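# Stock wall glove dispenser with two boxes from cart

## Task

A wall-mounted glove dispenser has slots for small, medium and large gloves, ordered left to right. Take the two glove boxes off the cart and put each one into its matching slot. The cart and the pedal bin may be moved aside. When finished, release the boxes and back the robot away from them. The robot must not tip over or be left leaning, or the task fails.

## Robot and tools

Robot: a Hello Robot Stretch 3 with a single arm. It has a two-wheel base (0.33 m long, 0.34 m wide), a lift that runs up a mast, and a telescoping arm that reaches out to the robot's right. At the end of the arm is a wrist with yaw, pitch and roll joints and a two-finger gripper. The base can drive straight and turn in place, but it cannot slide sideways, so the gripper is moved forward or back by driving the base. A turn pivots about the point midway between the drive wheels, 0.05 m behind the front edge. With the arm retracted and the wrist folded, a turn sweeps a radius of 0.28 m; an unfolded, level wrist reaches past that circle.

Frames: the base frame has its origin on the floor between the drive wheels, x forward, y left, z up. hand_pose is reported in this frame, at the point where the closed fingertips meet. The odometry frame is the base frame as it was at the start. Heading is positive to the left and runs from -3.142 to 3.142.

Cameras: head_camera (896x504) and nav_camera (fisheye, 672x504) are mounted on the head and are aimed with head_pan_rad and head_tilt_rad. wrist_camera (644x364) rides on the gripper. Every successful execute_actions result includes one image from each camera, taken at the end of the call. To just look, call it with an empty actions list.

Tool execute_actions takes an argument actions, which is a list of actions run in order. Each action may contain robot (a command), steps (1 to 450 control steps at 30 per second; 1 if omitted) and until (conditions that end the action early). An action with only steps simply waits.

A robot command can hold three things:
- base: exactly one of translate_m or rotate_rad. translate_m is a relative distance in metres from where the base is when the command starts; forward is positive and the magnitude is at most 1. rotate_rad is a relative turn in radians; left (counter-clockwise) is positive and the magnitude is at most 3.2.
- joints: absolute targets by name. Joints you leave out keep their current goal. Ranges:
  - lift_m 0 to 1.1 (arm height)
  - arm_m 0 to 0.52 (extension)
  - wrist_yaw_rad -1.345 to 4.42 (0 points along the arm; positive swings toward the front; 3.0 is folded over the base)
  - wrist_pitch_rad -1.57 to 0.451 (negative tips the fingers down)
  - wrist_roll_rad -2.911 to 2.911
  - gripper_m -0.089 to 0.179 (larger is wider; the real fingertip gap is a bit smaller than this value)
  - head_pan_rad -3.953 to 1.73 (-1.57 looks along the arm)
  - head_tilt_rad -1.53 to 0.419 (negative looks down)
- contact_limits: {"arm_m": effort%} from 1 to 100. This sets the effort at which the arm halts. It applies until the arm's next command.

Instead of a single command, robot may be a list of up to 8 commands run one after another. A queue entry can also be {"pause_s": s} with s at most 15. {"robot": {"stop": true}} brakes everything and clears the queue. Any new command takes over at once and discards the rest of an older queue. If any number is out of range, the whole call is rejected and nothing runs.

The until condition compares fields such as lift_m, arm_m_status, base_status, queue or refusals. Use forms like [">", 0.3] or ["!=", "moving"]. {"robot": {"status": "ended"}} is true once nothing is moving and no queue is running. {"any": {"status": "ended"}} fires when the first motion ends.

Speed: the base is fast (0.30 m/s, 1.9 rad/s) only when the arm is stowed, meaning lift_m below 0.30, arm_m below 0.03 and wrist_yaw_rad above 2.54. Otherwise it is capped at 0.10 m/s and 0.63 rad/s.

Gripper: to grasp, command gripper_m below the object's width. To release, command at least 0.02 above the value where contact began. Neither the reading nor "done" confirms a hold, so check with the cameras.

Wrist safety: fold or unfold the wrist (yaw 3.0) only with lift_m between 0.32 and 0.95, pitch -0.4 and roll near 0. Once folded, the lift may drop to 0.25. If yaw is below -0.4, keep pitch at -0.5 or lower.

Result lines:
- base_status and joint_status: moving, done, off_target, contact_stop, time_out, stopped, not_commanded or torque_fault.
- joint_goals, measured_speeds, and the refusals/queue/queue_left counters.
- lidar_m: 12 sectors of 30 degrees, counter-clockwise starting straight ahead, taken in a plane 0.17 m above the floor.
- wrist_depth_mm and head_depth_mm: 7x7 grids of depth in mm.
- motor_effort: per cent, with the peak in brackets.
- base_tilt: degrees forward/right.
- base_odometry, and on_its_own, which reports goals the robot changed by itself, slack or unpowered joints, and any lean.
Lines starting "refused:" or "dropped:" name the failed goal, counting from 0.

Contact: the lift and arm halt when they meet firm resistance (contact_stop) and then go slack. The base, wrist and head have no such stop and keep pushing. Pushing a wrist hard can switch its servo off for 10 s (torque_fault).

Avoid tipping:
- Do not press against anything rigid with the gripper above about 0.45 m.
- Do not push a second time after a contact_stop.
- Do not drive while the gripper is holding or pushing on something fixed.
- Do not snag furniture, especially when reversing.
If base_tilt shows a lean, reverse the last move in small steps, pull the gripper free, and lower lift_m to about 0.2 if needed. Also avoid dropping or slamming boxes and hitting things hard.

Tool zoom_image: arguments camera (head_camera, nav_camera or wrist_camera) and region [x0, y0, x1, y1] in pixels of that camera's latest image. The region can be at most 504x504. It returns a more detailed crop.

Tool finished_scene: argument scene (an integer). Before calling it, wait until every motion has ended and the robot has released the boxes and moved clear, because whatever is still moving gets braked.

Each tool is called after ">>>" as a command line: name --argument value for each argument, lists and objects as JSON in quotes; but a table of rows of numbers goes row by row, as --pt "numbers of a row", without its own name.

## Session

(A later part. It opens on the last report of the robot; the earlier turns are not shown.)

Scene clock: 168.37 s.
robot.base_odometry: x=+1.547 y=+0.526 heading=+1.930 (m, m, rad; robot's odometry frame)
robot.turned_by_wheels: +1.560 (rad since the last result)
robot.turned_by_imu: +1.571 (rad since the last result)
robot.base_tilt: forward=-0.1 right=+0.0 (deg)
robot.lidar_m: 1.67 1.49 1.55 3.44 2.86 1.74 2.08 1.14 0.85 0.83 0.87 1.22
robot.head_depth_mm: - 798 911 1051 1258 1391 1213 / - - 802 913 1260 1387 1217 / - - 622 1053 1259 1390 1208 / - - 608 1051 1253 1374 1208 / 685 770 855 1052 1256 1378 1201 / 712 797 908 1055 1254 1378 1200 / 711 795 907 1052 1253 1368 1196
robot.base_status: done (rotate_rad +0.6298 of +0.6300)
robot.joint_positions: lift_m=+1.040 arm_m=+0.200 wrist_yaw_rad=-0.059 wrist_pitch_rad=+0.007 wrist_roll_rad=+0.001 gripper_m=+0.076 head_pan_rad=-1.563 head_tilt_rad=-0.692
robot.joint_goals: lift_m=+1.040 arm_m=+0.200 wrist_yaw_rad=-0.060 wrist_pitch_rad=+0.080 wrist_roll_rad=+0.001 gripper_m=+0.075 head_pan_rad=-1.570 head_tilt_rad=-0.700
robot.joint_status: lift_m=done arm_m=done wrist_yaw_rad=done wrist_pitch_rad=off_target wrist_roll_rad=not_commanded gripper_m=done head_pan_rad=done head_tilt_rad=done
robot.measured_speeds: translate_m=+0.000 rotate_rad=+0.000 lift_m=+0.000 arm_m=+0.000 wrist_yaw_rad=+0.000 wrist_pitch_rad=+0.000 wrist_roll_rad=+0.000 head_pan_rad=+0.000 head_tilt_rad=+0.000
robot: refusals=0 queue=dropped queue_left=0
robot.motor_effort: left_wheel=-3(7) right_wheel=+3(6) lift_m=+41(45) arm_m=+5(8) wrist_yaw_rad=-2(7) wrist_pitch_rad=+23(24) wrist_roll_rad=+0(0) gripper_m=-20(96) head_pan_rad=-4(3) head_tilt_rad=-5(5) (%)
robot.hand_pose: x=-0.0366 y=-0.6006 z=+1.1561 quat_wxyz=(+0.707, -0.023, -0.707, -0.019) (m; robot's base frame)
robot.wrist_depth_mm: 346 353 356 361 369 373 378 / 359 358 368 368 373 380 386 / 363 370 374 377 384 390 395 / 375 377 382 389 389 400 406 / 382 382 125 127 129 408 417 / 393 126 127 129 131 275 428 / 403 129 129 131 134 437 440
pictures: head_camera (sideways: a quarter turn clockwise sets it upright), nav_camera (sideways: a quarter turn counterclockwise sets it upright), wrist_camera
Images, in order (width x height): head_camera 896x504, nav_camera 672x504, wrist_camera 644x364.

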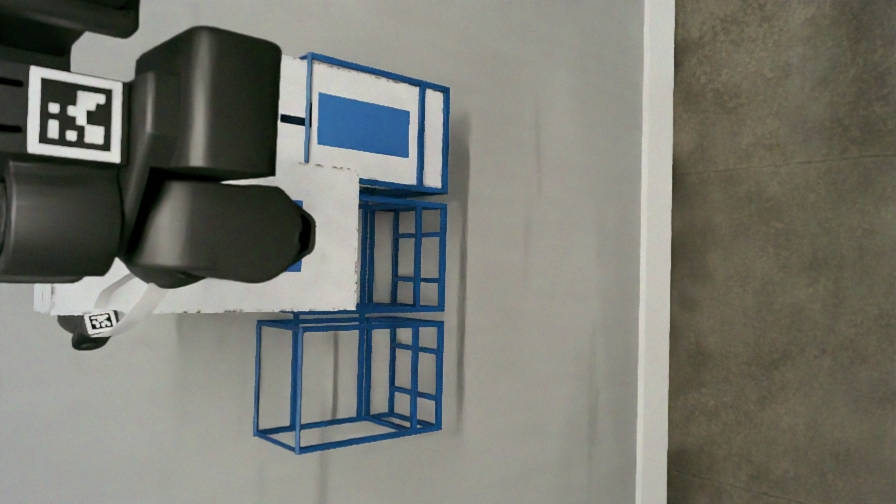

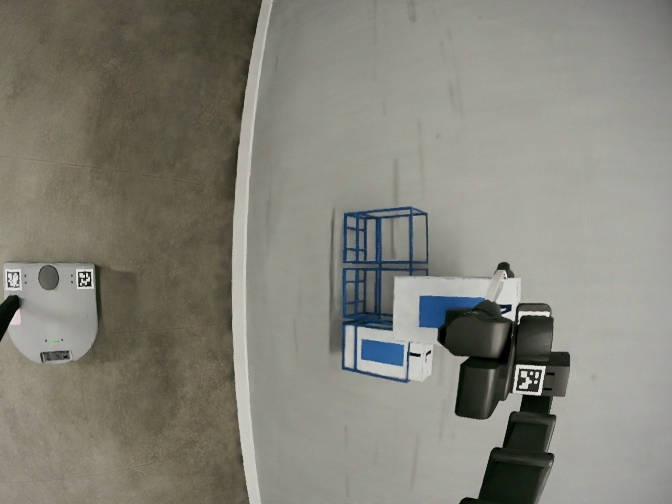

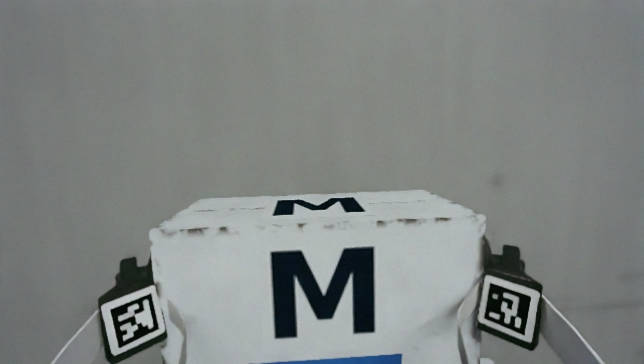

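>>> execute_actions --actions '[{"robot":[{"base":{"translate_m":0.019},"joints":{"lift_m":1.055}},{"joints":{"arm_m":0.378}},{"joints":{"lift_m":1.02}}],"steps":450,"until":{"robot":{"status":"ended"}}}]'

Scene clock: 177.67 s.
robot.base_odometry: x=+1.540 y=+0.544 heading=+1.930 (m, m, rad; robot's odometry frame)
robot.turned_by_wheels: +0.000 (rad since the last result)
robot.turned_by_imu: -0.001 (rad since the last result)
robot.base_tilt: forward=-0.1 right=+0.0 (deg)
robot.lidar_m: 1.66 1.48 1.53 3.42 2.88 1.76 2.10 1.15 0.86 0.83 0.87 1.22
robot.head_depth_mm: - 826 875 1054 1253 1390 1222 / 737 799 797 910 1255 1392 1216 / - 783 866 1055 1257 1376 1209 / - 731 910 1053 1257 1388 1203 / 700 782 856 1056 1256 1385 1201 / 710 797 888 1048 1253 1375 1198 / 711 796 908 1053 1258 1373 1195
robot.base_status: done (translate_m +0.0190 of +0.0190)
robot.joint_positions: lift_m=+1.020 arm_m=+0.378 wrist_yaw_rad=-0.059 wrist_pitch_rad=+0.007 wrist_roll_rad=+0.001 gripper_m=+0.076 head_pan_rad=-1.563 head_tilt_rad=-0.692
robot.joint_goals: lift_m=+1.020 arm_m=+0.378 wrist_yaw_rad=-0.060 wrist_pitch_rad=+0.080 wrist_roll_rad=+0.001 gripper_m=+0.075 head_pan_rad=-1.570 head_tilt_rad=-0.700
robot.joint_status: lift_m=done arm_m=done wrist_yaw_rad=done wrist_pitch_rad=off_target wrist_roll_rad=not_commanded gripper_m=done head_pan_rad=done head_tilt_rad=done
robot.measured_speeds: translate_m=+0.000 rotate_rad=+0.000 lift_m=+0.000 arm_m=+0.000 wrist_yaw_rad=+0.000 wrist_pitch_rad=+0.000 wrist_roll_rad=+0.000 head_pan_rad=+0.000 head_tilt_rad=+0.000
robot: refusals=0 queue=done queue_left=0
robot.motor_effort: left_wheel=-3(5) right_wheel=+2(3) lift_m=+33(40) arm_m=+5(6) wrist_yaw_rad=+0(1) wrist_pitch_rad=+23(22) wrist_roll_rad=+0(0) gripper_m=-21(20) head_pan_rad=-3(4) head_tilt_rad=-3(4) (%)
robot.hand_pose: x=-0.0367 y=-0.7786 z=+1.1365 quat_wxyz=(+0.707, -0.023, -0.707, -0.019) (m; robot's base frame)
robot.wrist_depth_mm: 188 191 193 195 199 200 204 / 192 195 198 200 203 206 209 / 197 199 202 205 208 211 213 / 203 204 206 208 211 217 220 / 208 208 125 126 129 221 226 / 212 126 127 128 131 181 232 / 218 129 129 131 134 236 239
pictures: head_camera (sideways: a quarter turn clockwise sets it upright), nav_camera (sideways: a quarter turn counterclockwise sets it upright), wrist_camera
Images, in order (width x height): head_camera 896x504, nav_camera 672x504, wrist_camera 644x364.

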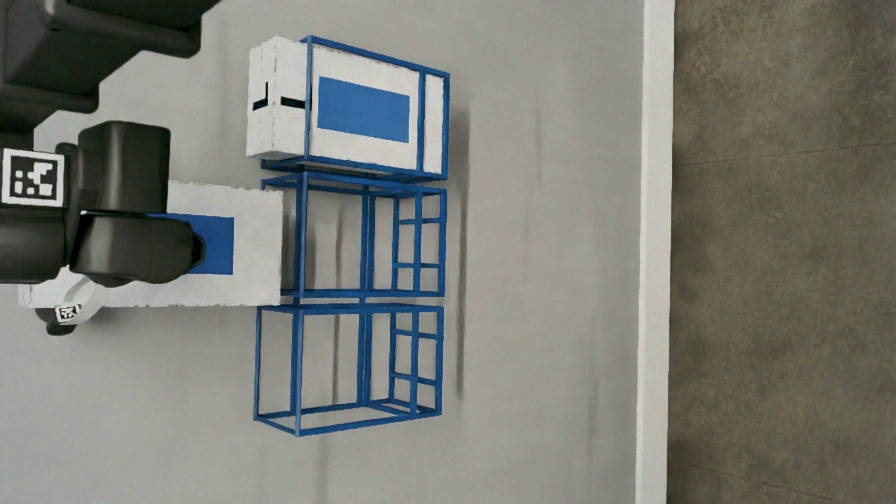

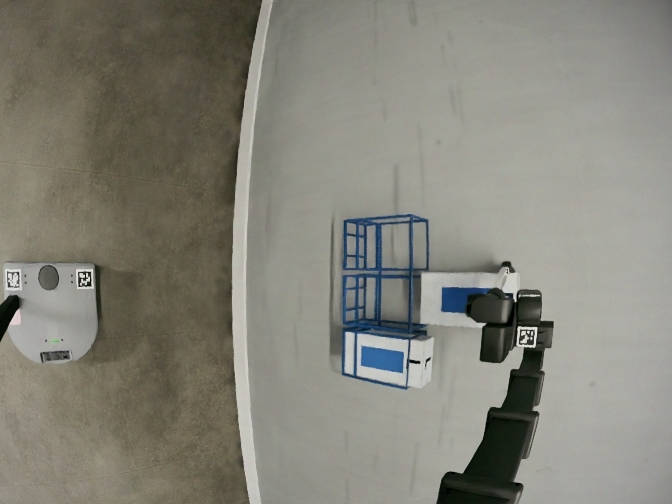

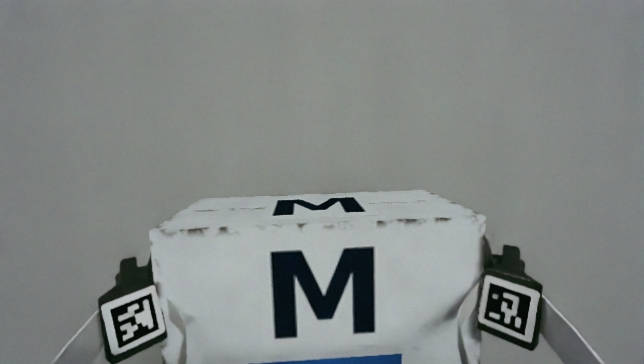

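Box 248 vs slot 235.

>>> execute_actions --actions '[{"robot":[{"base":{"translate_m":-0.014},"joints":{"arm_m":0.381}},{"joints":{"lift_m":0.96}}],"steps":450,"until":{"robot":{"status":"ended"}}}]'

Scene clock: 183.47 s.
robot.base_odometry: x=+1.545 y=+0.531 heading=+1.930 (m, m, rad; robot's odometry frame)
robot.turned_by_wheels: +0.000 (rad since the last result)
robot.turned_by_imu: -0.001 (rad since the last result)
robot.base_tilt: forward=-0.1 right=+0.0 (deg)
robot.lidar_m: 1.67 1.49 1.54 3.44 2.86 1.75 2.08 1.14 0.86 0.83 0.87 1.22
robot.head_depth_mm: 712 - - 1078 1257 1390 1223 / 699 829 796 909 1258 1384 1214 / 689 - 819 1052 1259 1391 1213 / 693 - 806 1053 1256 1385 1206 / 699 798 857 1057 1253 1381 1203 / 710 795 908 1053 1251 1374 1199 / 708 795 911 1051 1253 1369 1191
robot.base_status: done (translate_m -0.0140 of -0.0140)
robot.joint_positions: lift_m=+0.960 arm_m=+0.381 wrist_yaw_rad=-0.060 wrist_pitch_rad=+0.007 wrist_roll_rad=+0.001 gripper_m=+0.076 head_pan_rad=-1.563 head_tilt_rad=-0.692
robot.joint_goals: lift_m=+0.960 arm_m=+0.381 wrist_yaw_rad=-0.060 wrist_pitch_rad=+0.080 wrist_roll_rad=+0.001 gripper_m=+0.075 head_pan_rad=-1.570 head_tilt_rad=-0.700
robot.joint_status: lift_m=done arm_m=done wrist_yaw_rad=done wrist_pitch_rad=off_target wrist_roll_rad=not_commanded gripper_m=done head_pan_rad=done head_tilt_rad=done
robot.measured_speeds: translate_m=+0.000 rotate_rad=+0.000 lift_m=+0.000 arm_m=+0.000 wrist_yaw_rad=+0.000 wrist_pitch_rad=+0.000 wrist_roll_rad=+0.000 head_pan_rad=+0.000 head_tilt_rad=+0.000
robot: refusals=0 queue=done queue_left=0
robot.motor_effort: left_wheel=-4(6) right_wheel=+2(3) lift_m=+34(33) arm_m=+6(7) wrist_yaw_rad=+1(0) wrist_pitch_rad=+22(22) wrist_roll_rad=+0(0) gripper_m=-20(20) head_pan_rad=-2(4) head_tilt_rad=-4(4) (%)
robot.hand_pose: x=-0.0369 y=-0.7816 z=+1.0765 quat_wxyz=(+0.707, -0.024, -0.707, -0.019) (m; robot's base frame)
robot.wrist_depth_mm: 185 187 189 192 195 198 201 / 188 191 194 197 200 203 207 / 193 196 200 202 205 207 210 / 198 201 204 206 208 212 217 / 202 204 125 127 128 218 223 / 208 127 127 129 131 179 230 / 214 129 129 131 134 232 236
pictures: head_camera (sideways: a quarter turn clockwise sets it upright), nav_camera (sideways: a quarter turn counterclockwise sets it upright), wrist_camera
Images, in order (width x height): head_camera 896x504, nav_camera 672x504, wrist_camera 644x364.

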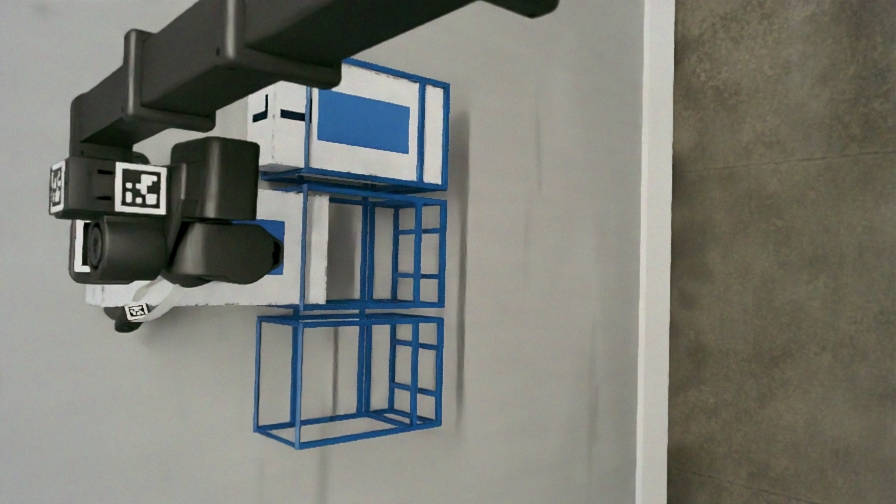

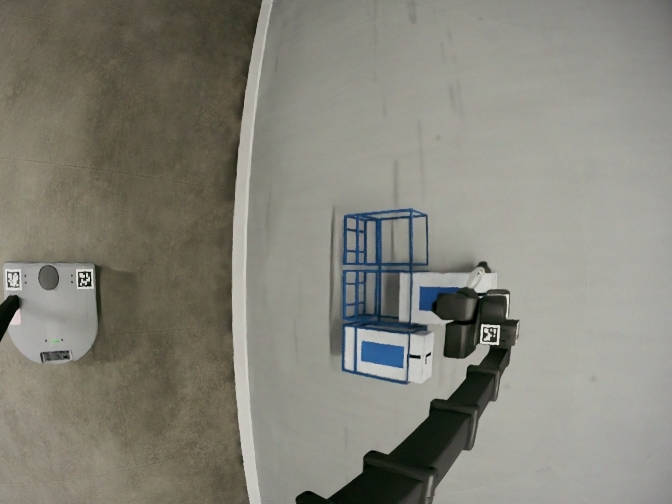

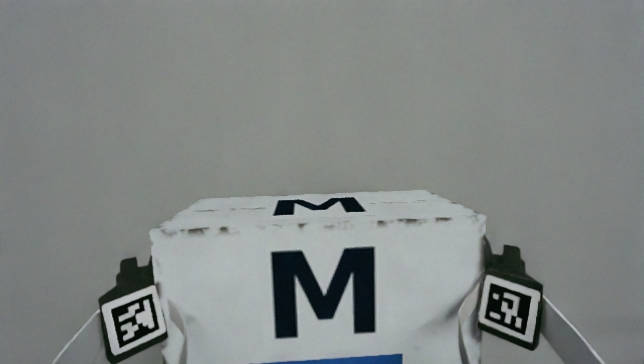

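>>> execute_actions --actions '[{"robot":[{"joints":{"lift_m":0.84}}],"steps":450,"until":{"robot":{"status":"ended"}}},{"robot":[{"joints":{"gripper_m":0.16}},{"joints":{"lift_m":0.88}},{"joints":{"arm_m":0,"wrist_pitch_rad":0}}],"steps":450,"until":{"robot":{"status":"ended"}}}]'

Scene clock: 195.03 s.
robot.base_odometry: x=+1.545 y=+0.531 heading=+1.930 (m, m, rad; robot's odometry frame)
robot.turned_by_wheels: +0.000 (rad since the last result)
robot.turned_by_imu: -0.002 (rad since the last result)
robot.base_tilt: forward=-0.1 right=+0.0 (deg)
robot.lidar_m: 1.67 1.49 1.54 3.46 2.88 1.75 2.08 1.14 0.86 0.83 0.87 1.21
robot.head_depth_mm: 710 802 891 1057 1264 - - / 711 798 795 902 1237 - - / 712 783 816 1057 - - - / 711 773 813 1058 - - - / 710 798 848 1049 1249 1384 1199 / 711 800 908 1053 1257 1377 1195 / 710 795 905 1050 1259 1367 1193
robot.base_status: done (translate_m -0.0140 of -0.0140)
robot.joint_positions: lift_m=+0.880 arm_m=+0.000 wrist_yaw_rad=-0.060 wrist_pitch_rad=-0.018 wrist_roll_rad=+0.001 gripper_m=+0.160 head_pan_rad=-1.563 head_tilt_rad=-0.692
robot.joint_goals: lift_m=+0.880 arm_m=+0.000 wrist_yaw_rad=-0.060 wrist_pitch_rad=+0.000 wrist_roll_rad=+0.001 gripper_m=+0.160 head_pan_rad=-1.570 head_tilt_rad=-0.700
robot.joint_status: lift_m=done arm_m=done wrist_yaw_rad=done wrist_pitch_rad=done wrist_roll_rad=not_commanded gripper_m=done head_pan_rad=done head_tilt_rad=done
robot.measured_speeds: translate_m=+0.000 rotate_rad=+0.000 lift_m=+0.000 arm_m=+0.000 wrist_yaw_rad=+0.000 wrist_pitch_rad=+0.000 wrist_roll_rad=+0.000 head_pan_rad=+0.000 head_tilt_rad=+0.000
robot: refusals=0 queue=done queue_left=0
robot.motor_effort: left_wheel=-3(4) right_wheel=+3(3) lift_m=+37(39) arm_m=-5(12) wrist_yaw_rad=+0(0) wrist_pitch_rad=+6(22) wrist_roll_rad=+0(0) gripper_m=+1(82) head_pan_rad=-2(3) head_tilt_rad=-4(5) (%)
robot.hand_pose: x=-0.0369 y=-0.4006 z=+0.9899 quat_wxyz=(+0.707, -0.015, -0.707, -0.028) (m; robot's base frame)
robot.wrist_depth_mm: 520 523 534 546 547 565 572 / 535 549 548 565 565 577 586 / 549 562 569 578 581 598 601 / 568 578 582 519 596 607 622 / 577 590 600 518 510 628 642 / 594 603 613 520 527 651 662 / - 627 622 542 547 668 679
pictures: head_camera (sideways: a quarter turn clockwise sets it upright), nav_camera (sideways: a quarter turn counterclockwise sets it upright), wrist_camera
Images, in order (width x height): head_camera 896x504, nav_camera 672x504, wrist_camera 644x364.

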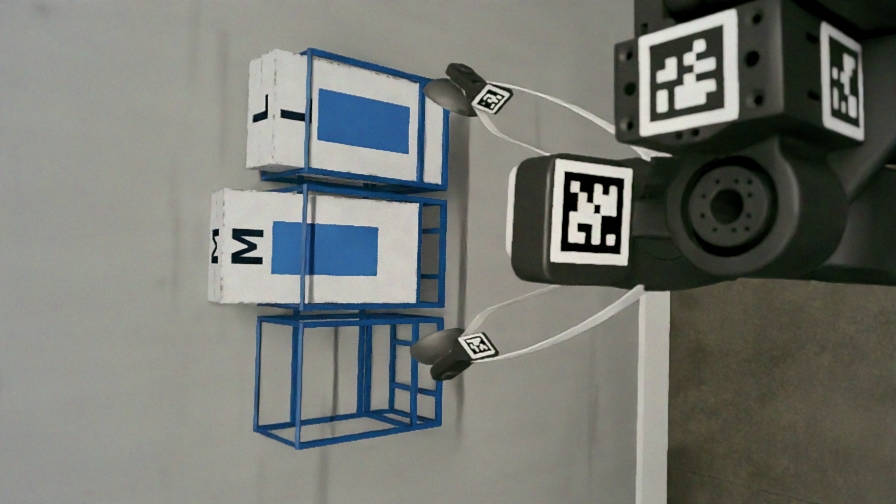

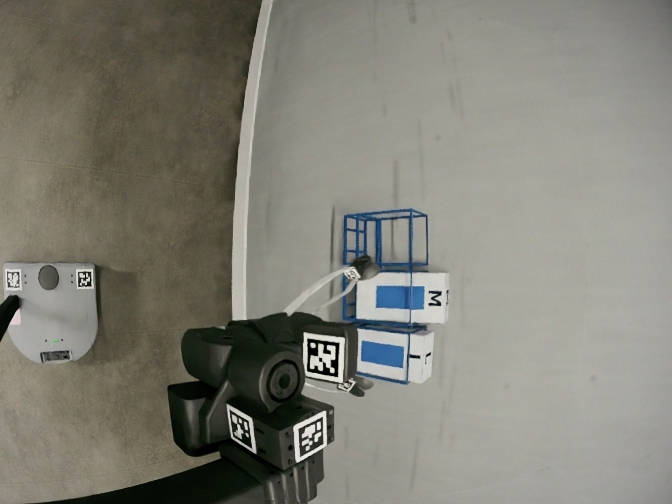

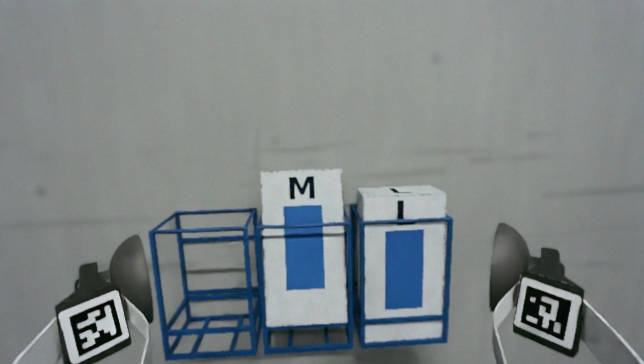

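>>> execute_actions --actions '[{"robot":[{"joints":{"lift_m":0.665,"gripper_m":0.0,"wrist_yaw_rad":0,"arm_m":0.2}},{"joints":{"arm_m":0.345},"contact_limits":{"arm_m":15}}],"steps":450,"until":{"robot":{"status":"ended"}}},{"robot":{"joints":{"arm_m":0.1}},"steps":450,"until":{"robot":{"status":"ended"}}}]'

Scene clock: 207.63 s.
robot.base_odometry: x=+1.545 y=+0.531 heading=+1.930 (m, m, rad; robot's odometry frame)
robot.turned_by_wheels: +0.000 (rad since the last result)
robot.turned_by_imu: -0.002 (rad since the last result)
robot.base_tilt: forward=-0.1 right=+0.0 (deg)
robot.lidar_m: 1.66 1.49 1.54 3.45 2.87 1.75 2.09 1.15 0.86 0.83 0.87 1.22
robot.head_depth_mm: 710 797 891 1056 1263 1396 1239 / 712 797 795 915 1262 1417 - / 713 797 830 1054 1255 1409 - / 711 793 826 1053 1254 - 1160 / 710 797 857 1049 1252 1376 1202 / 710 798 906 1054 1256 1376 1201 / 711 800 907 1056 1263 1367 1190
robot.base_status: done (translate_m -0.0140 of -0.0140)
robot.joint_positions: lift_m=+0.665 arm_m=+0.100 wrist_yaw_rad=-0.001 wrist_pitch_rad=-0.021 wrist_roll_rad=+0.001 gripper_m=+0.000 head_pan_rad=-1.563 head_tilt_rad=-0.692
robot.joint_goals: lift_m=+0.665 arm_m=+0.100 wrist_yaw_rad=+0.000 wrist_pitch_rad=+0.000 wrist_roll_rad=+0.001 gripper_m=+0.000 head_pan_rad=-1.570 head_tilt_rad=-0.700
robot.joint_status: lift_m=done arm_m=done wrist_yaw_rad=done wrist_pitch_rad=done wrist_roll_rad=not_commanded gripper_m=done head_pan_rad=done head_tilt_rad=done
robot.measured_speeds: translate_m=+0.000 rotate_rad=+0.000 lift_m=+0.000 arm_m=+0.000 wrist_yaw_rad=+0.000 wrist_pitch_rad=+0.000 wrist_roll_rad=+0.000 head_pan_rad=+0.000 head_tilt_rad=+0.000
robot: refusals=0 queue=done queue_left=0
robot.motor_effort: left_wheel=-3(3) right_wheel=+2(3) lift_m=+29(34) arm_m=-5(7) wrist_yaw_rad=+0(3) wrist_pitch_rad=+7(8) wrist_roll_rad=+0(0) gripper_m=-3(85) head_pan_rad=-3(2) head_tilt_rad=-4(5) (%)
robot.hand_pose: x=-0.0216 y=-0.5010 z=+0.7743 quat_wxyz=(+0.707, +0.008, -0.707, -0.008) (m; robot's base frame)
robot.wrist_depth_mm: 451 448 451 443 443 440 447 / 464 458 462 392 368 367 458 / 482 481 483 407 377 380 479 / 496 489 483 418 388 388 484 / 507 506 501 430 425 498 506 / 522 515 525 - 519 523 519 / 538 540 540 537 539 541 532
pictures: head_camera (sideways: a quarter turn clockwise sets it upright), nav_camera (sideways: a quarter turn counterclockwise sets it upright), wrist_camera
Images, in order (width x height): head_camera 896x504, nav_camera 672x504, wrist_camera 644x364.

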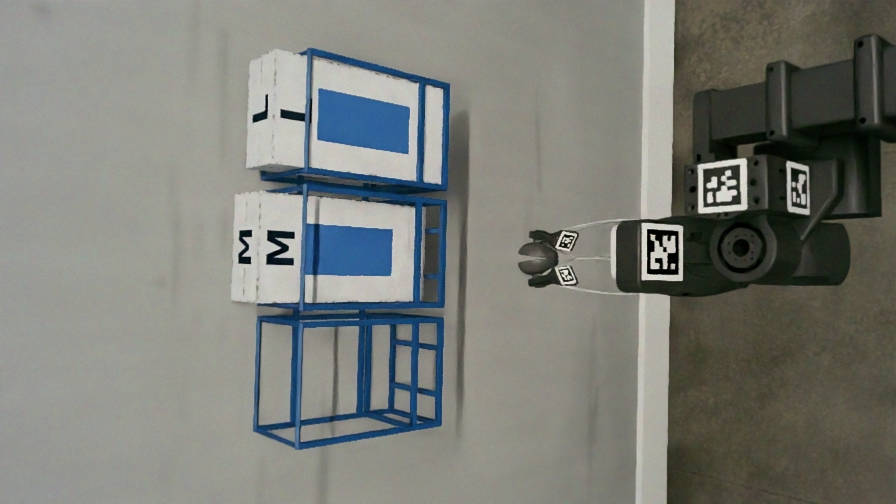

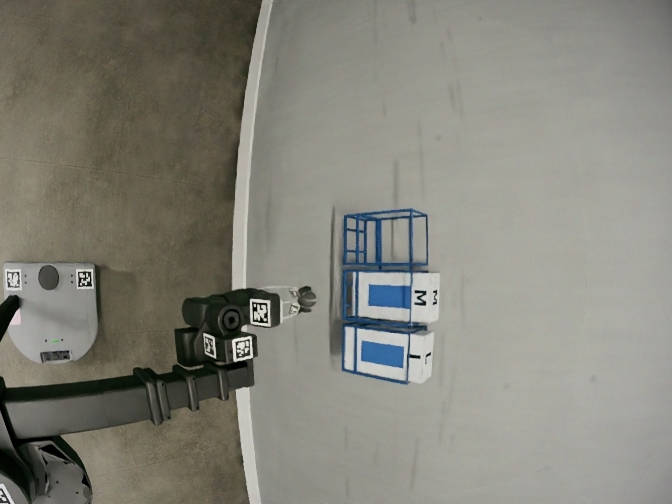

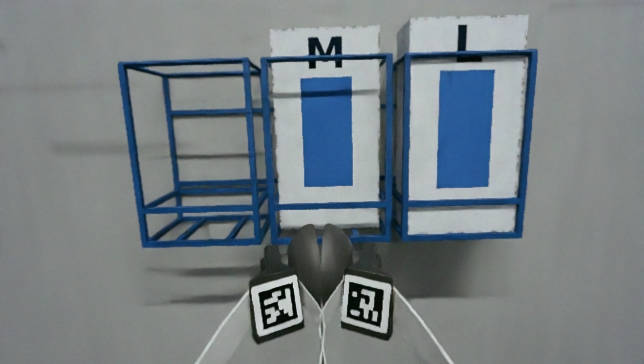

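Seated, pushed back against the wall.

>>> finished_scene --scene 2

The scene is finished: the task was done.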